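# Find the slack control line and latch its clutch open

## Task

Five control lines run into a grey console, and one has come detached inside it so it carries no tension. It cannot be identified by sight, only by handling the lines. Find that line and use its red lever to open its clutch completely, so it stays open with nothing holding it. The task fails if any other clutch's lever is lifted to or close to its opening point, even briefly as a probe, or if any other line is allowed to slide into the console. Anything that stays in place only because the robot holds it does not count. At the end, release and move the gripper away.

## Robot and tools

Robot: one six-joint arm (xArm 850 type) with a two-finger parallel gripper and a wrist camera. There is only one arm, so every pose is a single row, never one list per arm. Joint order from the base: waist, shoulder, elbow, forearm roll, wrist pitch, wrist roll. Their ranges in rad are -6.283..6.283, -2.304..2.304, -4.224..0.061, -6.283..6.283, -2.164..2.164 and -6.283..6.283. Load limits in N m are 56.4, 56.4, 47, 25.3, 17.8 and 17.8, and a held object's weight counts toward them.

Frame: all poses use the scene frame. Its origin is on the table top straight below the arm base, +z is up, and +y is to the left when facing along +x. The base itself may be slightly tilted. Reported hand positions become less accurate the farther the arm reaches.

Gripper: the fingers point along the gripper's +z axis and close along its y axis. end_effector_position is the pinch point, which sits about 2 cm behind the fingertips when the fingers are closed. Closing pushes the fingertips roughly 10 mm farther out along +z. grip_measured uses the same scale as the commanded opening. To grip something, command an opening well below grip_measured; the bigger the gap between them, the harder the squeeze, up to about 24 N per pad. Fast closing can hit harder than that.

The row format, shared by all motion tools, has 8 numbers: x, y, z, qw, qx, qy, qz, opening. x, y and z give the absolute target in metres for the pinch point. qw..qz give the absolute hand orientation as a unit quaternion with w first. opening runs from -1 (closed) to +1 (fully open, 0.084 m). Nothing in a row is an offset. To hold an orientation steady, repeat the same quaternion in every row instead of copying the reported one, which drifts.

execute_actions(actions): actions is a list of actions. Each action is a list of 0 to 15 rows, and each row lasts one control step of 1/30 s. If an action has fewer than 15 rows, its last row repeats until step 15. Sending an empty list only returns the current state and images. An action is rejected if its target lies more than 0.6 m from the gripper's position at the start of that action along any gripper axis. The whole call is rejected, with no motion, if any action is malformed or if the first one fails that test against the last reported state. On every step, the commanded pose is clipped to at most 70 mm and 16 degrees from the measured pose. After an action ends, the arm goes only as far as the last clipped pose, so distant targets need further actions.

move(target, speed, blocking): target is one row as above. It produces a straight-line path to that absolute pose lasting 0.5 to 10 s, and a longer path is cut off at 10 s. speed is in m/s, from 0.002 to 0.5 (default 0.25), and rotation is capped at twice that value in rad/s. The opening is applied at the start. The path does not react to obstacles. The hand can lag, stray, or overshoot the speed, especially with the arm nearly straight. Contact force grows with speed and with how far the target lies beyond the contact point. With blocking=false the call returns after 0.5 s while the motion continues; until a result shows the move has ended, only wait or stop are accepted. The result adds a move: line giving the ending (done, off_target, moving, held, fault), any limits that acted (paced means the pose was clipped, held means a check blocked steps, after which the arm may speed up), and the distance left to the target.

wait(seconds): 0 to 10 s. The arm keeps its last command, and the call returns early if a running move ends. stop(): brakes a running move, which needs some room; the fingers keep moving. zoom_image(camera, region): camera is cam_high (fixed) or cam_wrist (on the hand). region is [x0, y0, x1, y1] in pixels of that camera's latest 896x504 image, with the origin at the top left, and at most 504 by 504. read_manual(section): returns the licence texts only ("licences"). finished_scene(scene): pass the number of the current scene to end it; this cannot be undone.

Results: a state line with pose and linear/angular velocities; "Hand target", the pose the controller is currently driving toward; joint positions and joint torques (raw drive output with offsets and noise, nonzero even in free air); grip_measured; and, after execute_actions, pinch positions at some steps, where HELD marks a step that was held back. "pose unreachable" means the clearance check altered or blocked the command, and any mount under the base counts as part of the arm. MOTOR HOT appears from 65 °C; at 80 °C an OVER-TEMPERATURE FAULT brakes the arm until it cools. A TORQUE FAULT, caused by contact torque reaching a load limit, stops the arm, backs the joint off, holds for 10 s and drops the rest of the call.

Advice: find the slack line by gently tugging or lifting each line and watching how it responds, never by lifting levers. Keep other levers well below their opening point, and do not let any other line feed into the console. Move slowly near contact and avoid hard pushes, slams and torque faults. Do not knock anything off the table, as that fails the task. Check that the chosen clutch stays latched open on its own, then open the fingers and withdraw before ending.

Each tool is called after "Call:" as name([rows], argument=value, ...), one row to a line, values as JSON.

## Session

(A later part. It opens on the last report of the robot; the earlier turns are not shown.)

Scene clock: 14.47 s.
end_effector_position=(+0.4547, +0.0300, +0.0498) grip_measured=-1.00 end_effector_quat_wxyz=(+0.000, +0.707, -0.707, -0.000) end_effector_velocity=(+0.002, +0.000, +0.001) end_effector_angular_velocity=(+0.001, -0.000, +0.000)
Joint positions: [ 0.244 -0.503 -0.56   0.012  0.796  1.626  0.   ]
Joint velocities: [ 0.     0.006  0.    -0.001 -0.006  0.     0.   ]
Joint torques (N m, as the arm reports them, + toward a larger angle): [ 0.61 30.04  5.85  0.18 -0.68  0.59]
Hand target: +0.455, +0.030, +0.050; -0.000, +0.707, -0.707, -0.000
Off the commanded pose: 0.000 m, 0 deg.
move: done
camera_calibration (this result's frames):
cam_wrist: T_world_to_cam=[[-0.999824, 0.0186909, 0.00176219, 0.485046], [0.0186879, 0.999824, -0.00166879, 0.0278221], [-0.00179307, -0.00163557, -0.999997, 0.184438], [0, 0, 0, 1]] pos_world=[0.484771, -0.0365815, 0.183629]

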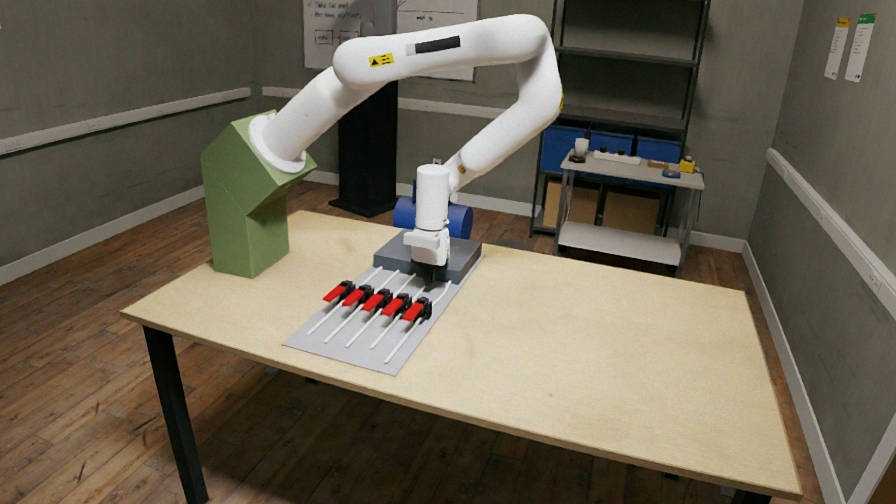

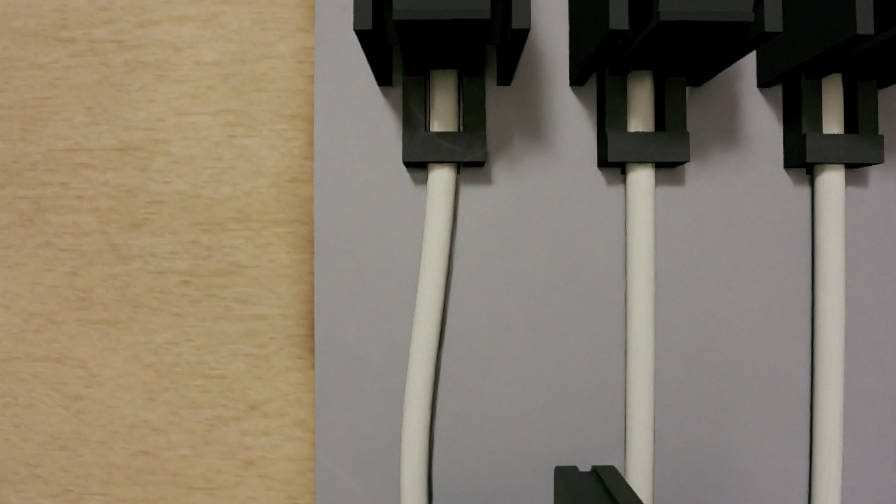

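Line 1, x≈0.489.

Call:
move(target=[0.489,-0.04,0.11,0,0.707,-0.707,0,-0.15])

Call:
move(target=[0.489,-0.19,0.105,0,0.707,-0.707,0,-0.15])

Call:
move(target=[0.489,-0.19,0.065,0,0.707,-0.707,0,-0.15], speed=0.07)

Call:
move(target=[0.489,-0.19,0.065,0,0.707,-0.707,0,-0.65])

Call:
move(target=[0.489,-0.176,0.105,0,0.707,-0.707,0,-0.65], speed=0.05)

Call:
move(target=[0.489,-0.147,0.13,0,0.707,-0.707,0,-0.62], speed=0.05)

Call:
move(target=[0.489,-0.115,0.141,0,0.707,-0.707,0,-0.62], speed=0.05)

Call:
move(target=[0.489,-0.06,0.14,0,0.707,-0.707,0,-0.62], speed=0.05)

Call:
move(target=[0.489,-0.03,0.125,0,0.707,-0.707,0,-0.62], speed=0.05)

Call:
move(target=[0.489,-0.03,0.125,0,0.707,-0.707,0,-0.2])

Call:
move(target=[0.489,-0.07,0.145,0,0.707,-0.707,0,-0.2], speed=0.1)

Scene clock: 22.33 s.
end_effector_position=(+0.4886, -0.0396, +0.1098) grip_measured=-0.16 end_effector_quat_wxyz=(+0.000, +0.707, -0.707, +0.000) end_effector_velocity=(+0.002, -0.000, +0.002) end_effector_angular_velocity=(+0.008, +0.001, -0.001)
Joint positions: [ 0.035 -0.287 -0.489 -0.243  0.655  1.691  0.037]
Joint velocities: [-0.007  0.008 -0.    -0.025 -0.007  0.017 -0.   ]
Joint torques (N m, as the arm reports them, + toward a larger angle): [-2.1  29.28  3.62 -0.24 -0.42  0.44]
Hand target: +0.489, -0.040, +0.110; -0.000, +0.707, -0.707, -0.000
Off the commanded pose: 0.001 m, 0 deg.
move: done
camera_calibration (this result's frames):
cam_wrist: T_world_to_cam=[[-0.999823, 0.0187558, 0.00160586, 0.520142], [0.0187524, 0.999822, -0.00211721, 0.0968905], [-0.00164528, -0.00208672, -0.999996, 0.244316], [0, 0, 0, 1]] pos_world=[0.518635, -0.106119, 0.243685]

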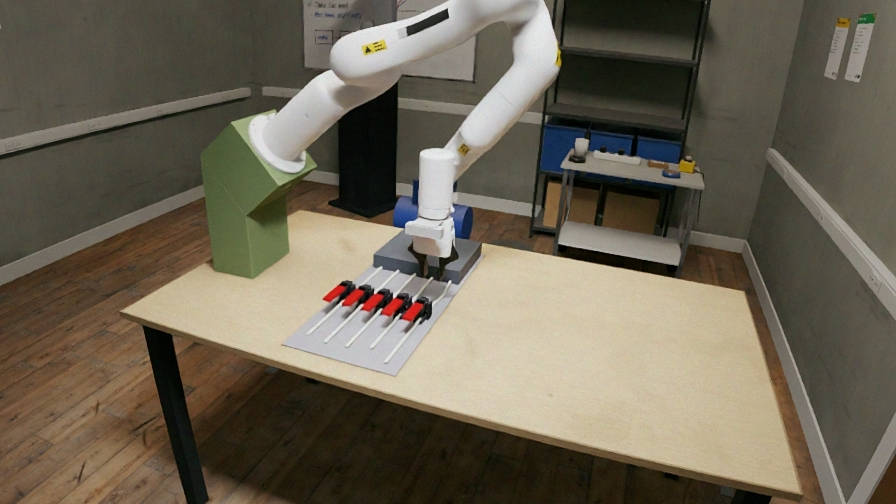

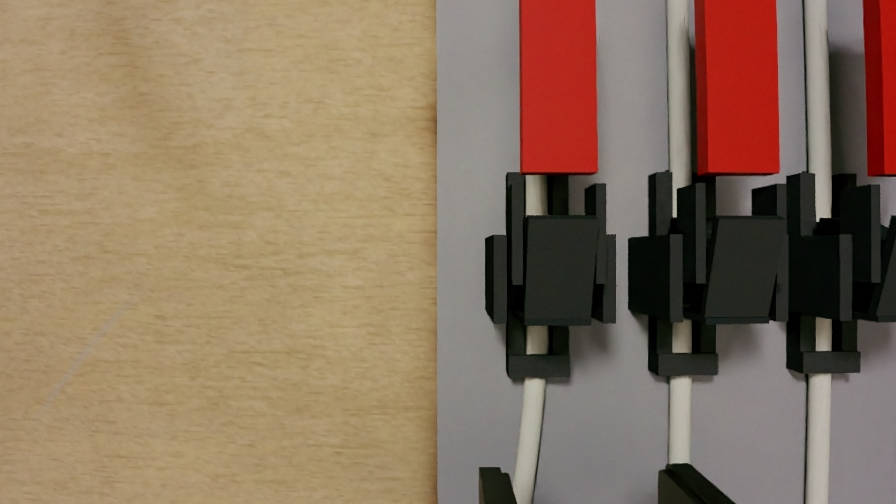

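Scene clock: 23.57 s.
end_effector_position=(+0.4889, -0.1895, +0.1052) grip_measured=-0.16 end_effector_quat_wxyz=(+0.000, +0.707, -0.707, +0.000) end_effector_velocity=(+0.001, -0.003, -0.001) end_effector_angular_velocity=(+0.004, +0.001, -0.003)
Joint positions: [-0.343 -0.408 -0.639 -0.721  0.668  1.829  0.037]
Joint velocities: [-0.007 -0.004 -0.008 -0.018 -0.002  0.014 -0.   ]
Joint torques (N m, as the arm reports them, + toward a larger angle): [-9.6  29.07  2.03  0.59 -0.53  0.9 ]
Hand target: +0.489, -0.190, +0.105; -0.000, +0.707, -0.707, +0.000
Off the commanded pose: 0.001 m, 0 deg.
move: done
camera_calibration (this result's frames):
cam_wrist: T_world_to_cam=[[-0.999825, 0.0186642, 0.00112634, 0.523292], [0.0186615, 0.999823, -0.00234699, 0.246847], [-0.00116994, -0.00232556, -0.999997, 0.239126], [0, 0, 0, 1]] pos_world=[0.518874, -0.256014, 0.239115]

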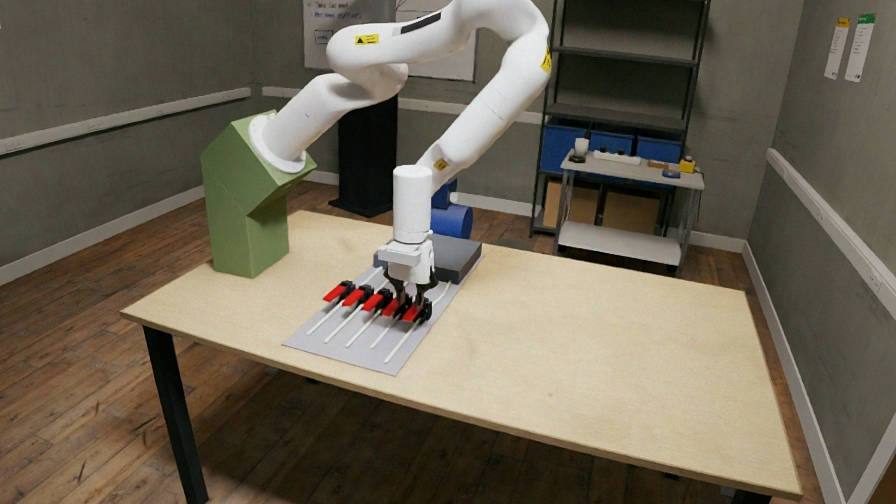

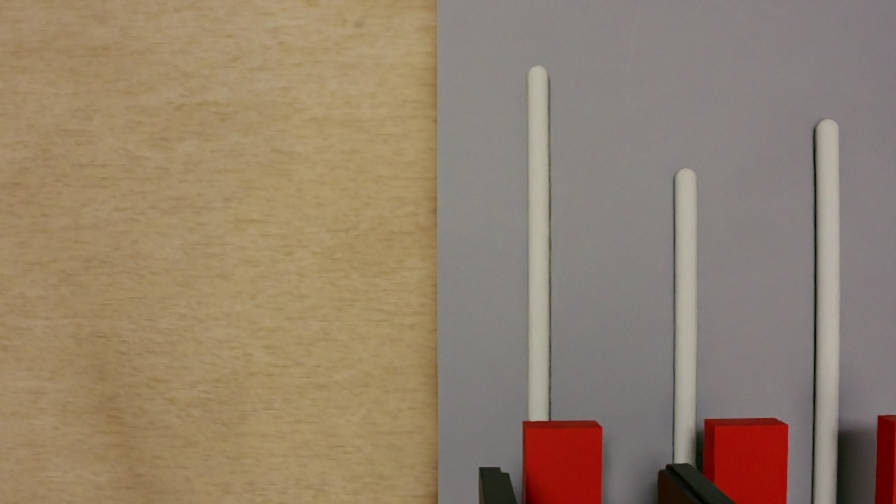

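Scene clock: 24.60 s.
end_effector_position=(+0.4890, -0.1901, +0.0652) grip_measured=-0.16 end_effector_quat_wxyz=(+0.000, +0.707, -0.707, -0.000) end_effector_velocity=(-0.000, -0.001, -0.002) end_effector_angular_velocity=(-0.001, +0.001, +0.000)
Joint positions: [-0.306 -0.516 -0.717 -0.654  0.686  1.789  0.037]
Joint velocities: [-0.    -0.005 -0.004  0.001 -0.    -0.002 -0.   ]
Joint torques (N m, as the arm reports them, + toward a larger angle): [-9.39 29.49  2.67  0.5  -0.5   0.62]
Hand target: +0.489, -0.190, +0.065; +0.000, +0.707, -0.707, -0.000
Off the commanded pose: 0.000 m, 0 deg.
move: done
camera_calibration (this result's frames):
cam_wrist: T_world_to_cam=[[-0.999827, 0.0184994, 0.00171471, 0.523364], [0.0184964, 0.999827, -0.00177533, 0.24738], [-0.00174726, -0.00174331, -0.999997, 0.199552], [0, 0, 0, 1]] pos_world=[0.519047, -0.256671, 0.199093]

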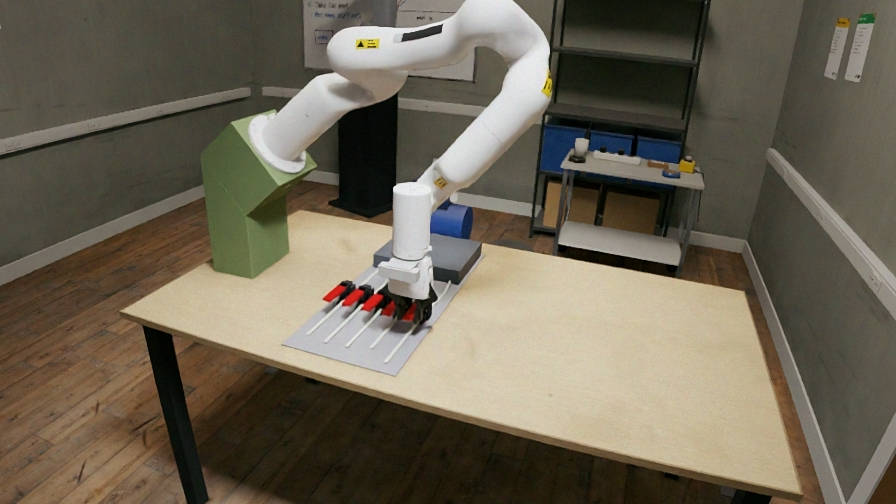

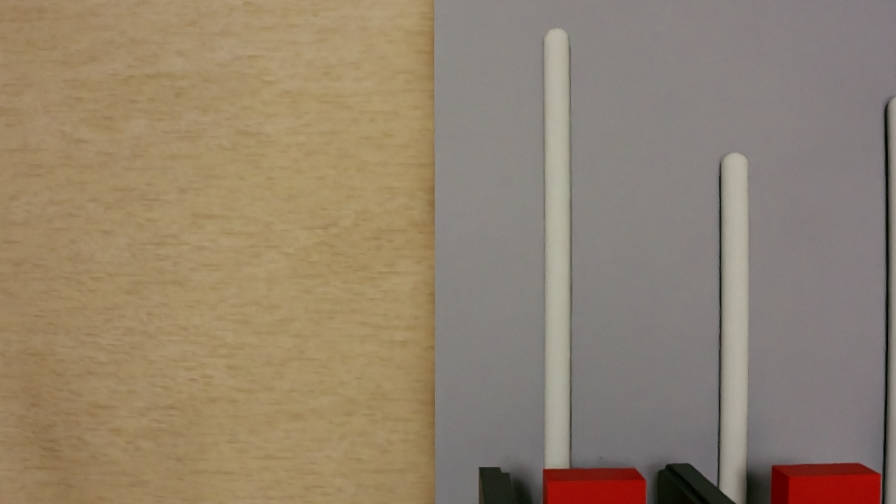

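Scene clock: 25.30 s.
end_effector_position=(+0.4889, -0.1901, +0.0651) grip_measured=-0.51 end_effector_quat_wxyz=(+0.000, +0.707, -0.707, -0.000) end_effector_velocity=(-0.001, -0.000, +0.000) end_effector_angular_velocity=(-0.000, +0.002, -0.001)
Joint positions: [-0.306 -0.517 -0.717 -0.654  0.686  1.789  0.022]
Joint velocities: [-0.001 -0.     0.001 -0.    -0.001 -0.     0.   ]
Joint torques (N m, as the arm reports them, + toward a larger angle): [-7.37 29.88  1.25 -0.6  -0.28  0.24]
Hand target: +0.489, -0.190, +0.065; +0.000, +0.707, -0.707, -0.000
Off the commanded pose: 0.000 m, 0 deg.
move: done
camera_calibration (this result's frames):
cam_wrist: T_world_to_cam=[[-0.999823, 0.0187297, 0.0018194, 0.523298], [0.0187263, 0.999823, -0.00190772, 0.247261], [-0.00185481, -0.00187332, -0.999997, 0.199413], [0, 0, 0, 1]] pos_world=[0.518945, -0.256645, 0.198932]

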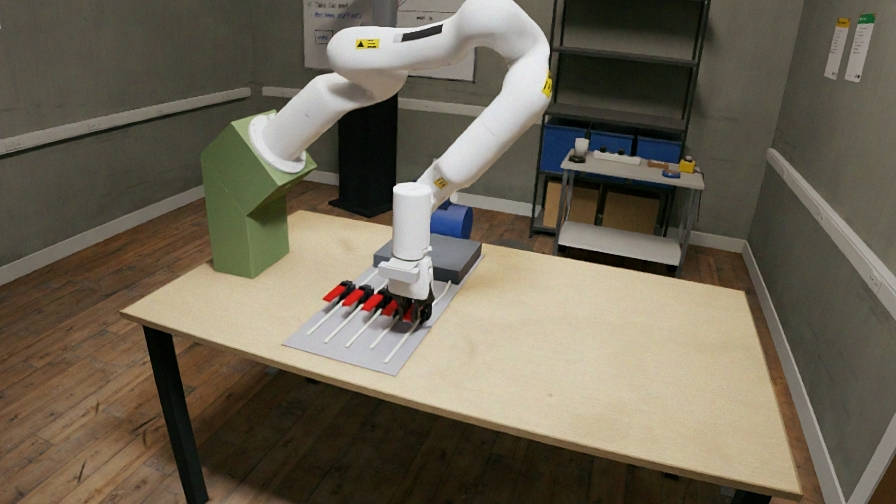

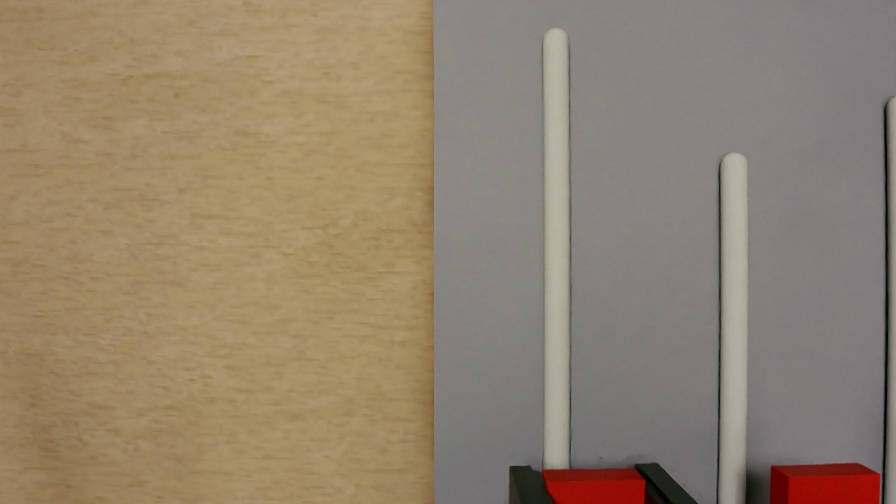

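Scene clock: 26.57 s.
end_effector_position=(+0.4889, -0.1750, +0.1046) grip_measured=-0.51 end_effector_quat_wxyz=(-0.001, +0.707, -0.707, -0.000) end_effector_velocity=(+0.000, -0.003, +0.003) end_effector_angular_velocity=(-0.009, +0.003, -0.005)
Joint positions: [-0.312 -0.397 -0.621 -0.683  0.669  1.816  0.022]
Joint velocities: [-0.005  0.007  0.002  0.002 -0.008  0.002 -0.   ]
Joint torques (N m, as the arm reports them, + toward a larger angle): [-22.12  35.34  -1.9    4.39  -2.16   0.  ]
Hand target: +0.489, -0.176, +0.105; -0.000, +0.707, -0.707, +0.000
Off the commanded pose: 0.001 m, 0 deg.
move: done
camera_calibration (this result's frames):
cam_wrist: T_world_to_cam=[[-0.999845, 0.017597, 0.00112661, 0.522806], [0.0175971, 0.999845, 0.0000995278, 0.232656], [-0.00112469, 0.000119337, -0.999999, 0.238994], [0, 0, 0, 1]] pos_world=[0.5189, -0.241848, 0.238382]

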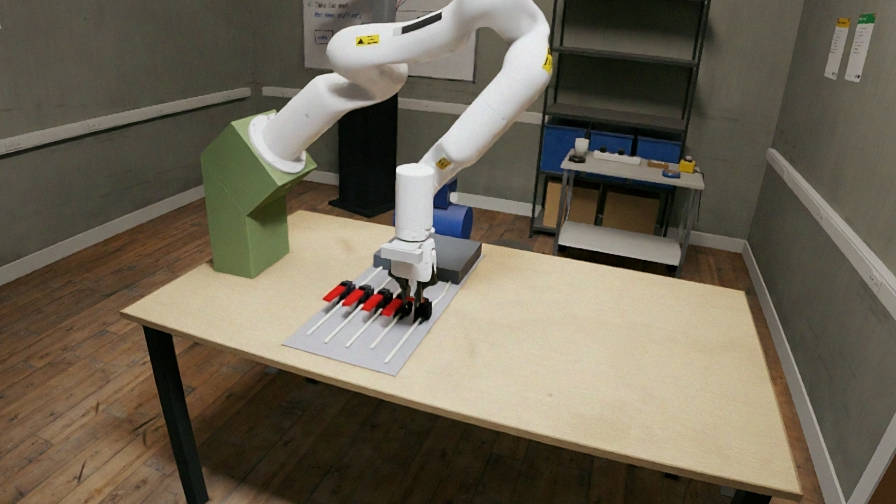

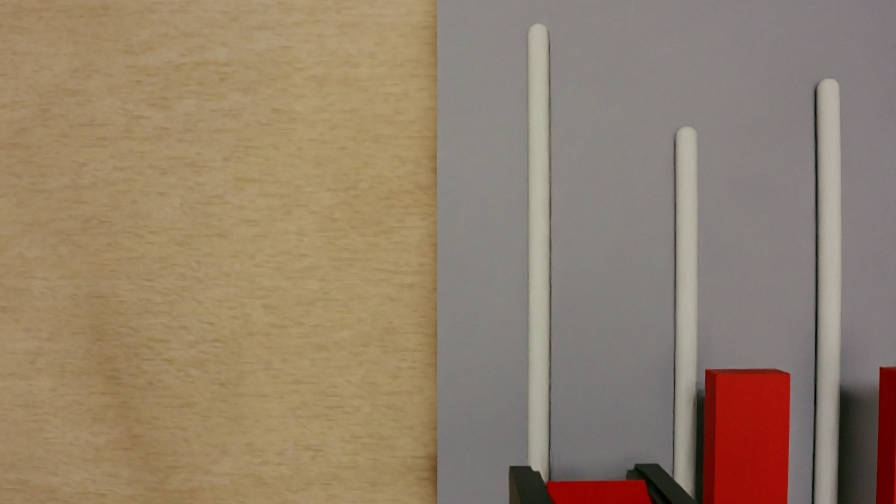

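Scene clock: 27.73 s.
end_effector_position=(+0.4889, -0.1462, +0.1295) grip_measured=-0.51 end_effector_quat_wxyz=(-0.001, +0.707, -0.707, -0.001) end_effector_velocity=(+0.000, +0.000, +0.002) end_effector_angular_velocity=(-0.003, +0.000, -0.001)
Joint positions: [-0.269 -0.297 -0.54  -0.646  0.648  1.821  0.022]
Joint velocities: [ 0.001  0.008  0.004  0.004 -0.003  0.    -0.   ]
Joint torques (N m, as the arm reports them, + toward a larger angle): [-13.68  34.99   0.08   2.01  -0.9    0.51]
Hand target: +0.489, -0.147, +0.130; -0.000, +0.707, -0.707, -0.000
Off the commanded pose: 0.001 m, 0 deg.
move: done
camera_calibration (this result's frames):
cam_wrist: T_world_to_cam=[[-0.999846, 0.0175013, 0.00140127, 0.522212], [0.0175015, 0.999847, 0.000189914, 0.203887], [-0.00139773, 0.000214409, -0.999999, 0.264024], [0, 0, 0, 1]] pos_world=[0.518933, -0.213052, 0.263253]

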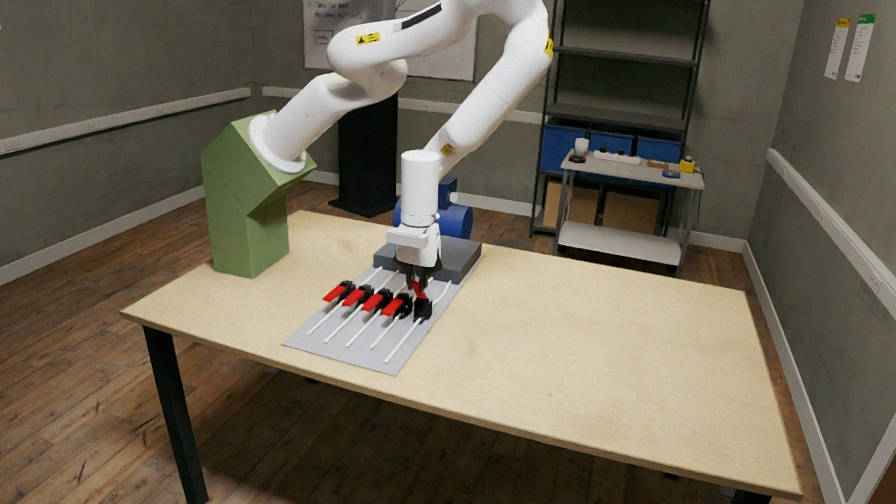

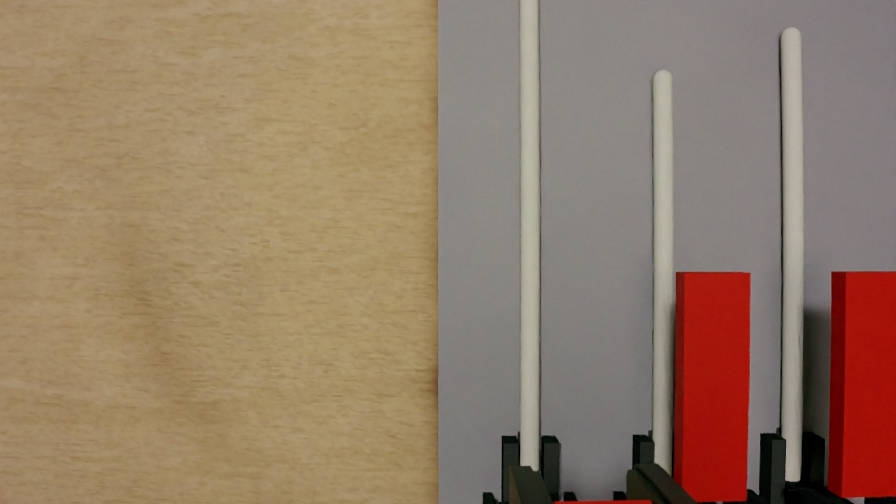

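Scene clock: 28.80 s.
end_effector_position=(+0.4889, -0.1149, +0.1407) grip_measured=-0.51 end_effector_quat_wxyz=(-0.000, +0.707, -0.707, -0.000) end_effector_velocity=(+0.001, +0.001, +0.001) end_effector_angular_velocity=(-0.003, -0.000, -0.000)
Joint positions: [-0.199 -0.233 -0.485 -0.563  0.63   1.805  0.022]
Joint velocities: [ 0.004  0.007  0.004  0.009 -0.004 -0.003 -0.   ]
Joint torques (N m, as the arm reports them, + toward a larger angle): [-7.47 36.42  3.54  0.51 -0.24  0.62]
Hand target: +0.489, -0.115, +0.141; +0.000, +0.707, -0.707, -0.000
Off the commanded pose: 0.000 m, 0 deg.
move: done
camera_calibration (this result's frames):
cam_wrist: T_world_to_cam=[[-0.999834, 0.0181397, 0.0019464, 0.521647], [0.0181378, 0.999835, -0.000983598, 0.172427], [-0.00196392, -0.000948131, -0.999998, 0.27535], [0, 0, 0, 1]] pos_world=[0.518974, -0.1816, 0.274503]

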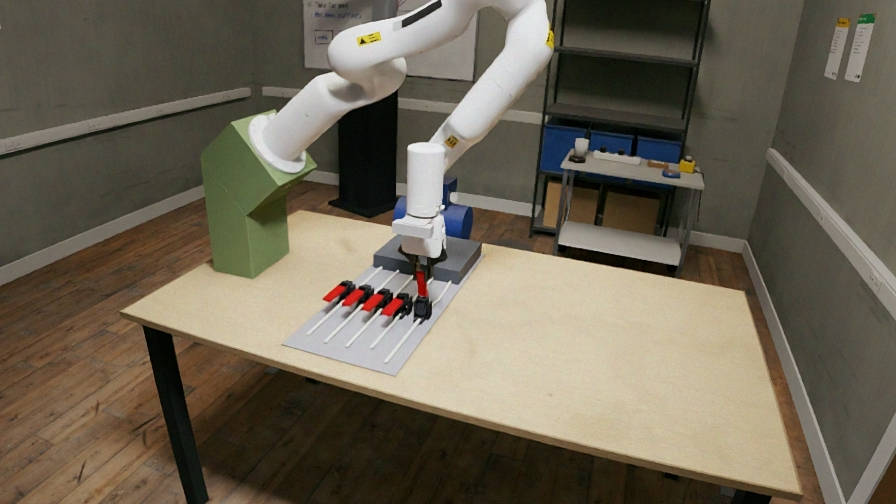

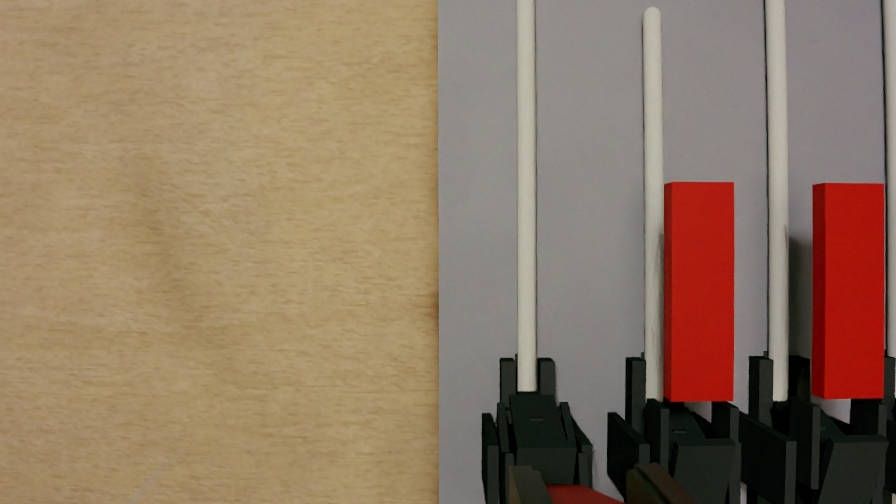

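Scene clock: 30.30 s.
end_effector_position=(+0.4889, -0.0604, +0.1400) grip_measured=-0.51 end_effector_quat_wxyz=(+0.000, +0.707, -0.707, -0.000) end_effector_velocity=(-0.000, +0.002, -0.000) end_effector_angular_velocity=(-0.001, -0.001, +0.000)
Joint positions: [-0.042 -0.195 -0.442 -0.359  0.617  1.742  0.022]
Joint velocities: [ 0.008  0.     0.002  0.012  0.002 -0.006 -0.   ]
Joint torques (N m, as the arm reports them, + toward a larger angle): [ 3.34 35.55  4.46 -2.6   0.98  0.52]
Hand target: +0.489, -0.060, +0.140; +0.000, +0.707, -0.707, -0.000
Off the commanded pose: 0.000 m, 0 deg.
move: done
camera_calibration (this result's frames):
cam_wrist: T_world_to_cam=[[-0.999823, 0.0186799, 0.00213295, 0.520654], [0.0186763, 0.999824, -0.00171557, 0.117726], [-0.00216462, -0.00167543, -0.999996, 0.274713], [0, 0, 0, 1]] pos_world=[0.518958, -0.12697, 0.273803]

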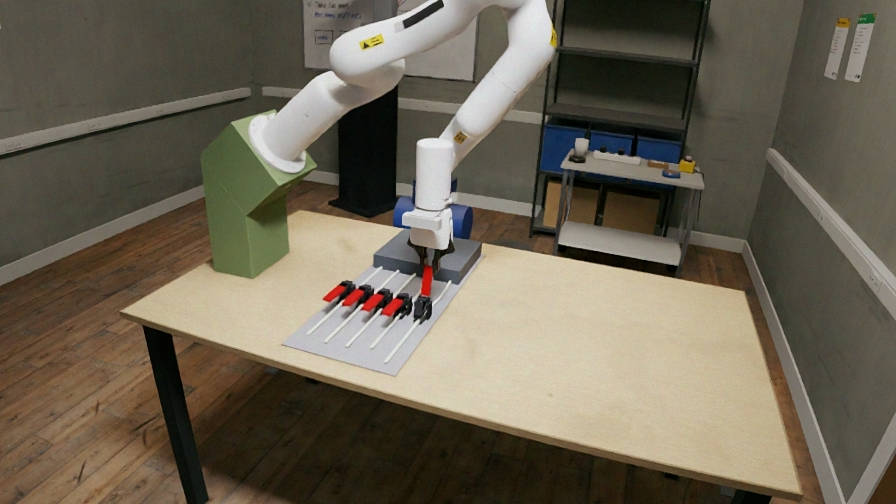

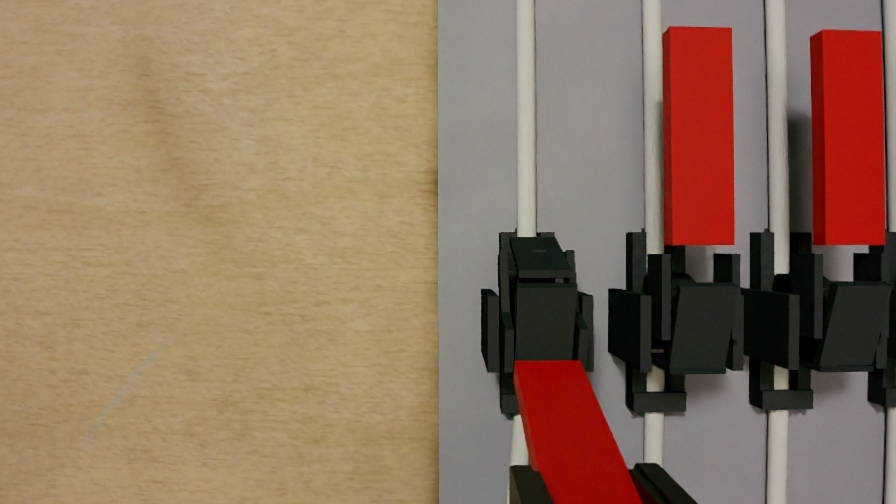

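Scene clock: 31.37 s.
end_effector_position=(+0.4889, -0.0303, +0.1251) grip_measured=-0.52 end_effector_quat_wxyz=(+0.000, +0.707, -0.707, -0.000) end_effector_velocity=(+0.001, +0.002, -0.001) end_effector_angular_velocity=(-0.000, -0.003, +0.002)
Joint positions: [ 0.056 -0.231 -0.456 -0.225  0.632  1.693  0.021]
Joint velocities: [ 0.007 -0.002 -0.002  0.01   0.003 -0.005 -0.   ]
Joint torques (N m, as the arm reports them, + toward a larger angle): [ 9.21 33.17  4.16 -3.35  1.07  0.59]
Hand target: +0.489, -0.030, +0.125; +0.000, +0.707, -0.707, -0.000
Off the commanded pose: 0.000 m, 0 deg.
move: done
camera_calibration (this result's frames):
cam_wrist: T_world_to_cam=[[-0.999824, 0.018668, 0.00199965, 0.520169], [0.0186645, 0.999824, -0.00178745, 0.087696], [-0.00203266, -0.00174981, -0.999996, 0.259829], [0, 0, 0, 1]] pos_world=[0.518968, -0.0969364, 0.258945]

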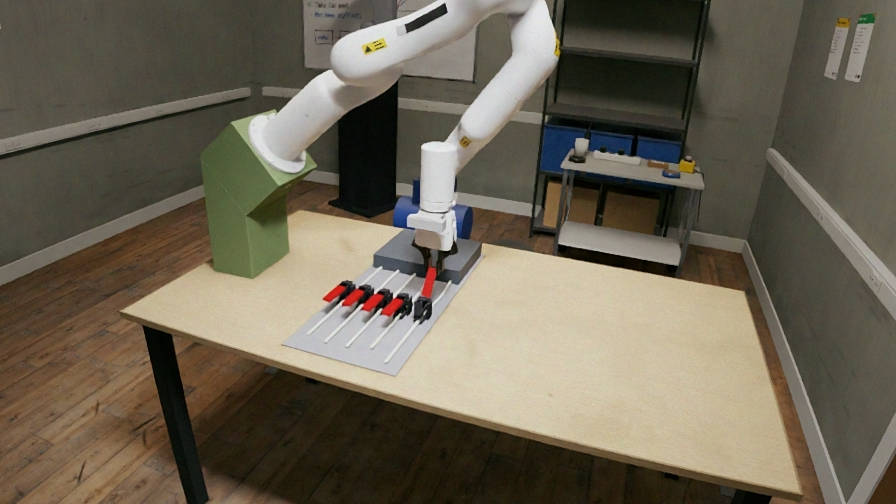

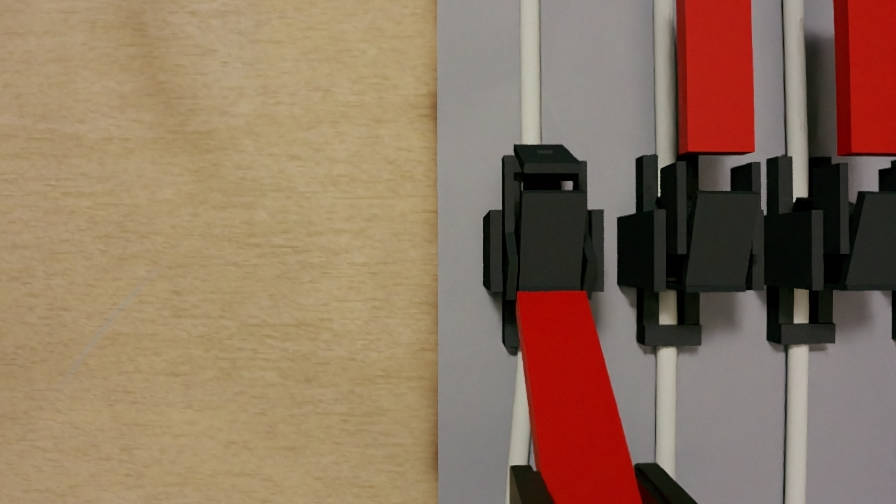

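Scene clock: 32.07 s.
end_effector_position=(+0.4890, -0.0300, +0.1250) grip_measured=-0.22 end_effector_quat_wxyz=(-0.000, +0.707, -0.707, +0.000) end_effector_velocity=(-0.000, -0.000, +0.000) end_effector_angular_velocity=(-0.000, +0.001, +0.000)
Joint positions: [ 0.057 -0.232 -0.456 -0.223  0.633  1.693  0.035]
Joint velocities: [-0.001 -0.     0.    -0.001 -0.001 -0.     0.   ]
Joint torques (N m, as the arm reports them, + toward a larger angle): [-2.62 29.95  2.8   0.71 -0.6   0.52]
Hand target: +0.489, -0.030, +0.125; -0.000, +0.707, -0.707, -0.000
Off the commanded pose: 0.000 m, 0 deg.
move: done
camera_calibration (this result's frames):
cam_wrist: T_world_to_cam=[[-0.999827, 0.0185166, 0.00158679, 0.520318], [0.0185139, 0.999827, -0.00170473, 0.0874018], [-0.00161808, -0.00167506, -0.999997, 0.259533], [0, 0, 0, 1]] pos_world=[0.51903, -0.0965865, 0.258855]

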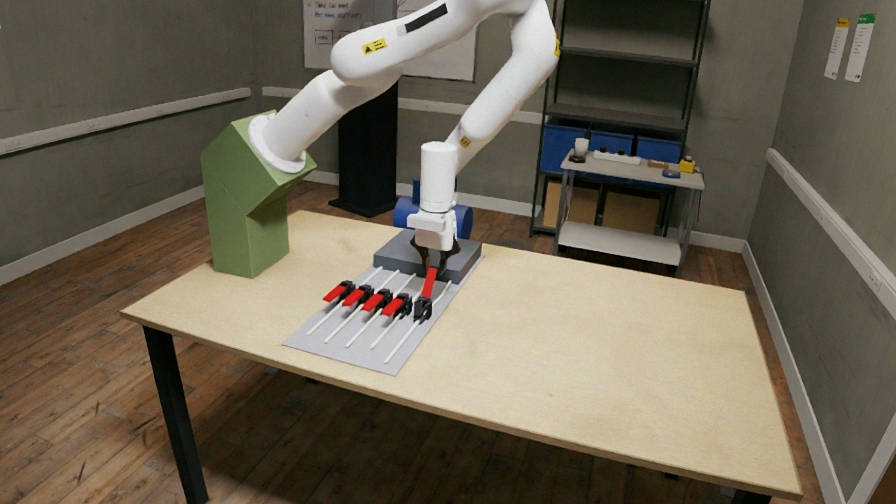

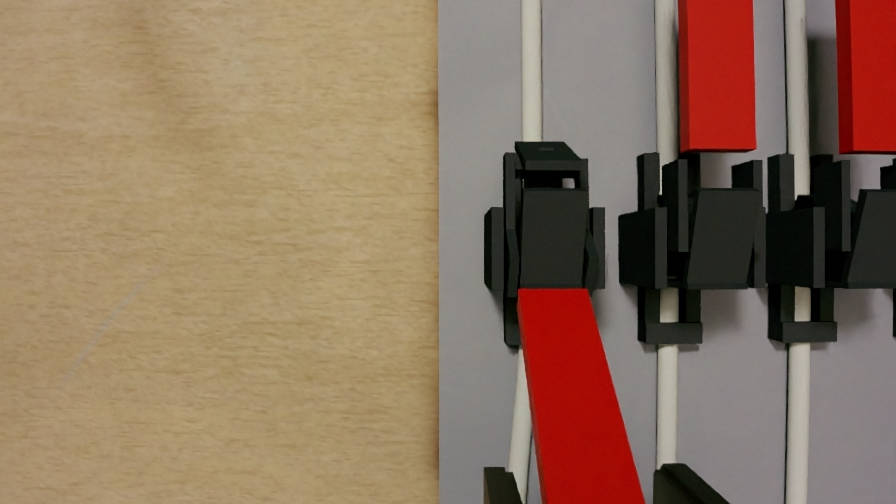

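Scene clock: 33.00 s.
end_effector_position=(+0.4889, -0.0697, +0.1449) grip_measured=-0.22 end_effector_quat_wxyz=(+0.000, +0.707, -0.707, +0.000) end_effector_velocity=(+0.001, -0.002, +0.001) end_effector_angular_velocity=(+0.003, -0.000, -0.001)
Joint positions: [-0.073 -0.184 -0.439 -0.402  0.613  1.758  0.035]
Joint velocities: [-0.009  0.002 -0.002 -0.018 -0.001  0.01   0.   ]
Joint torques (N m, as the arm reports them, + toward a larger angle): [-3.03 28.68  2.44  0.8  -0.61  0.47]
Hand target: +0.489, -0.070, +0.145; -0.000, +0.707, -0.707, +0.000
Off the commanded pose: 0.000 m, 0 deg.
move: done
camera_calibration (this result's frames):
cam_wrist: T_world_to_cam=[[-0.999826, 0.018613, 0.00147861, 0.520972], [0.0186099, 0.999825, -0.00208519, 0.127147], [-0.00151716, -0.00205731, -0.999997, 0.279306], [0, 0, 0, 1]] pos_world=[0.518938, -0.136247, 0.2788]

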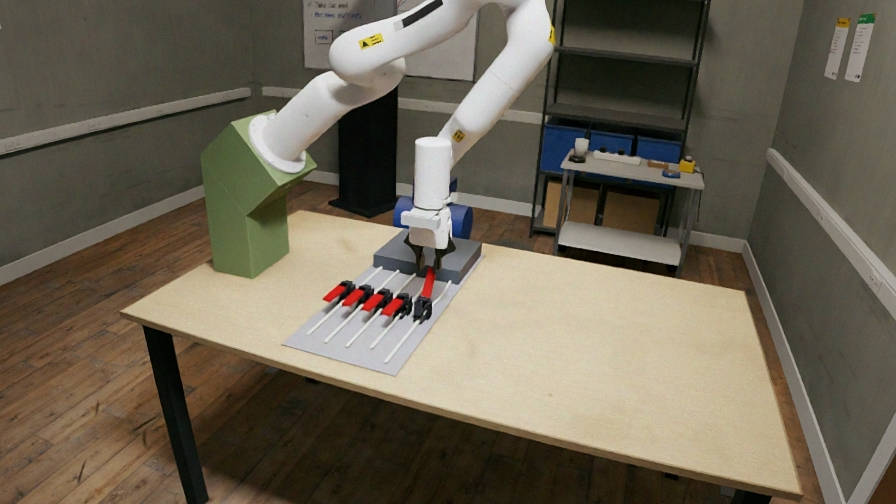

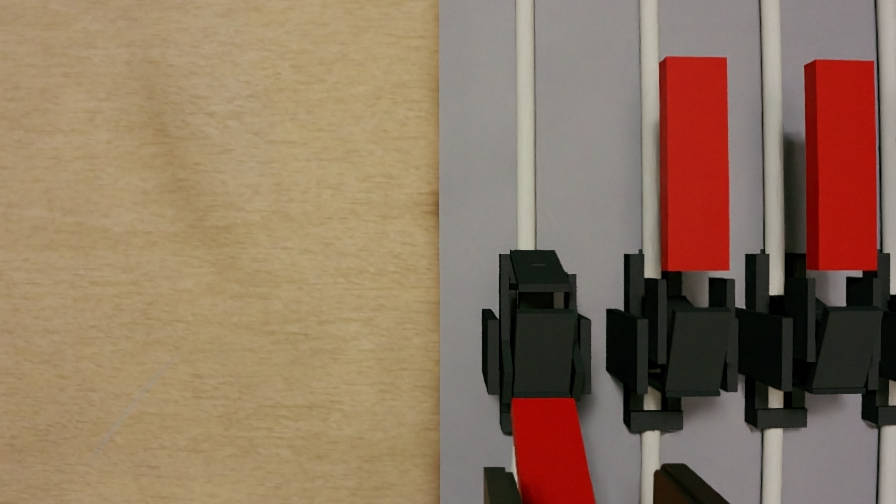

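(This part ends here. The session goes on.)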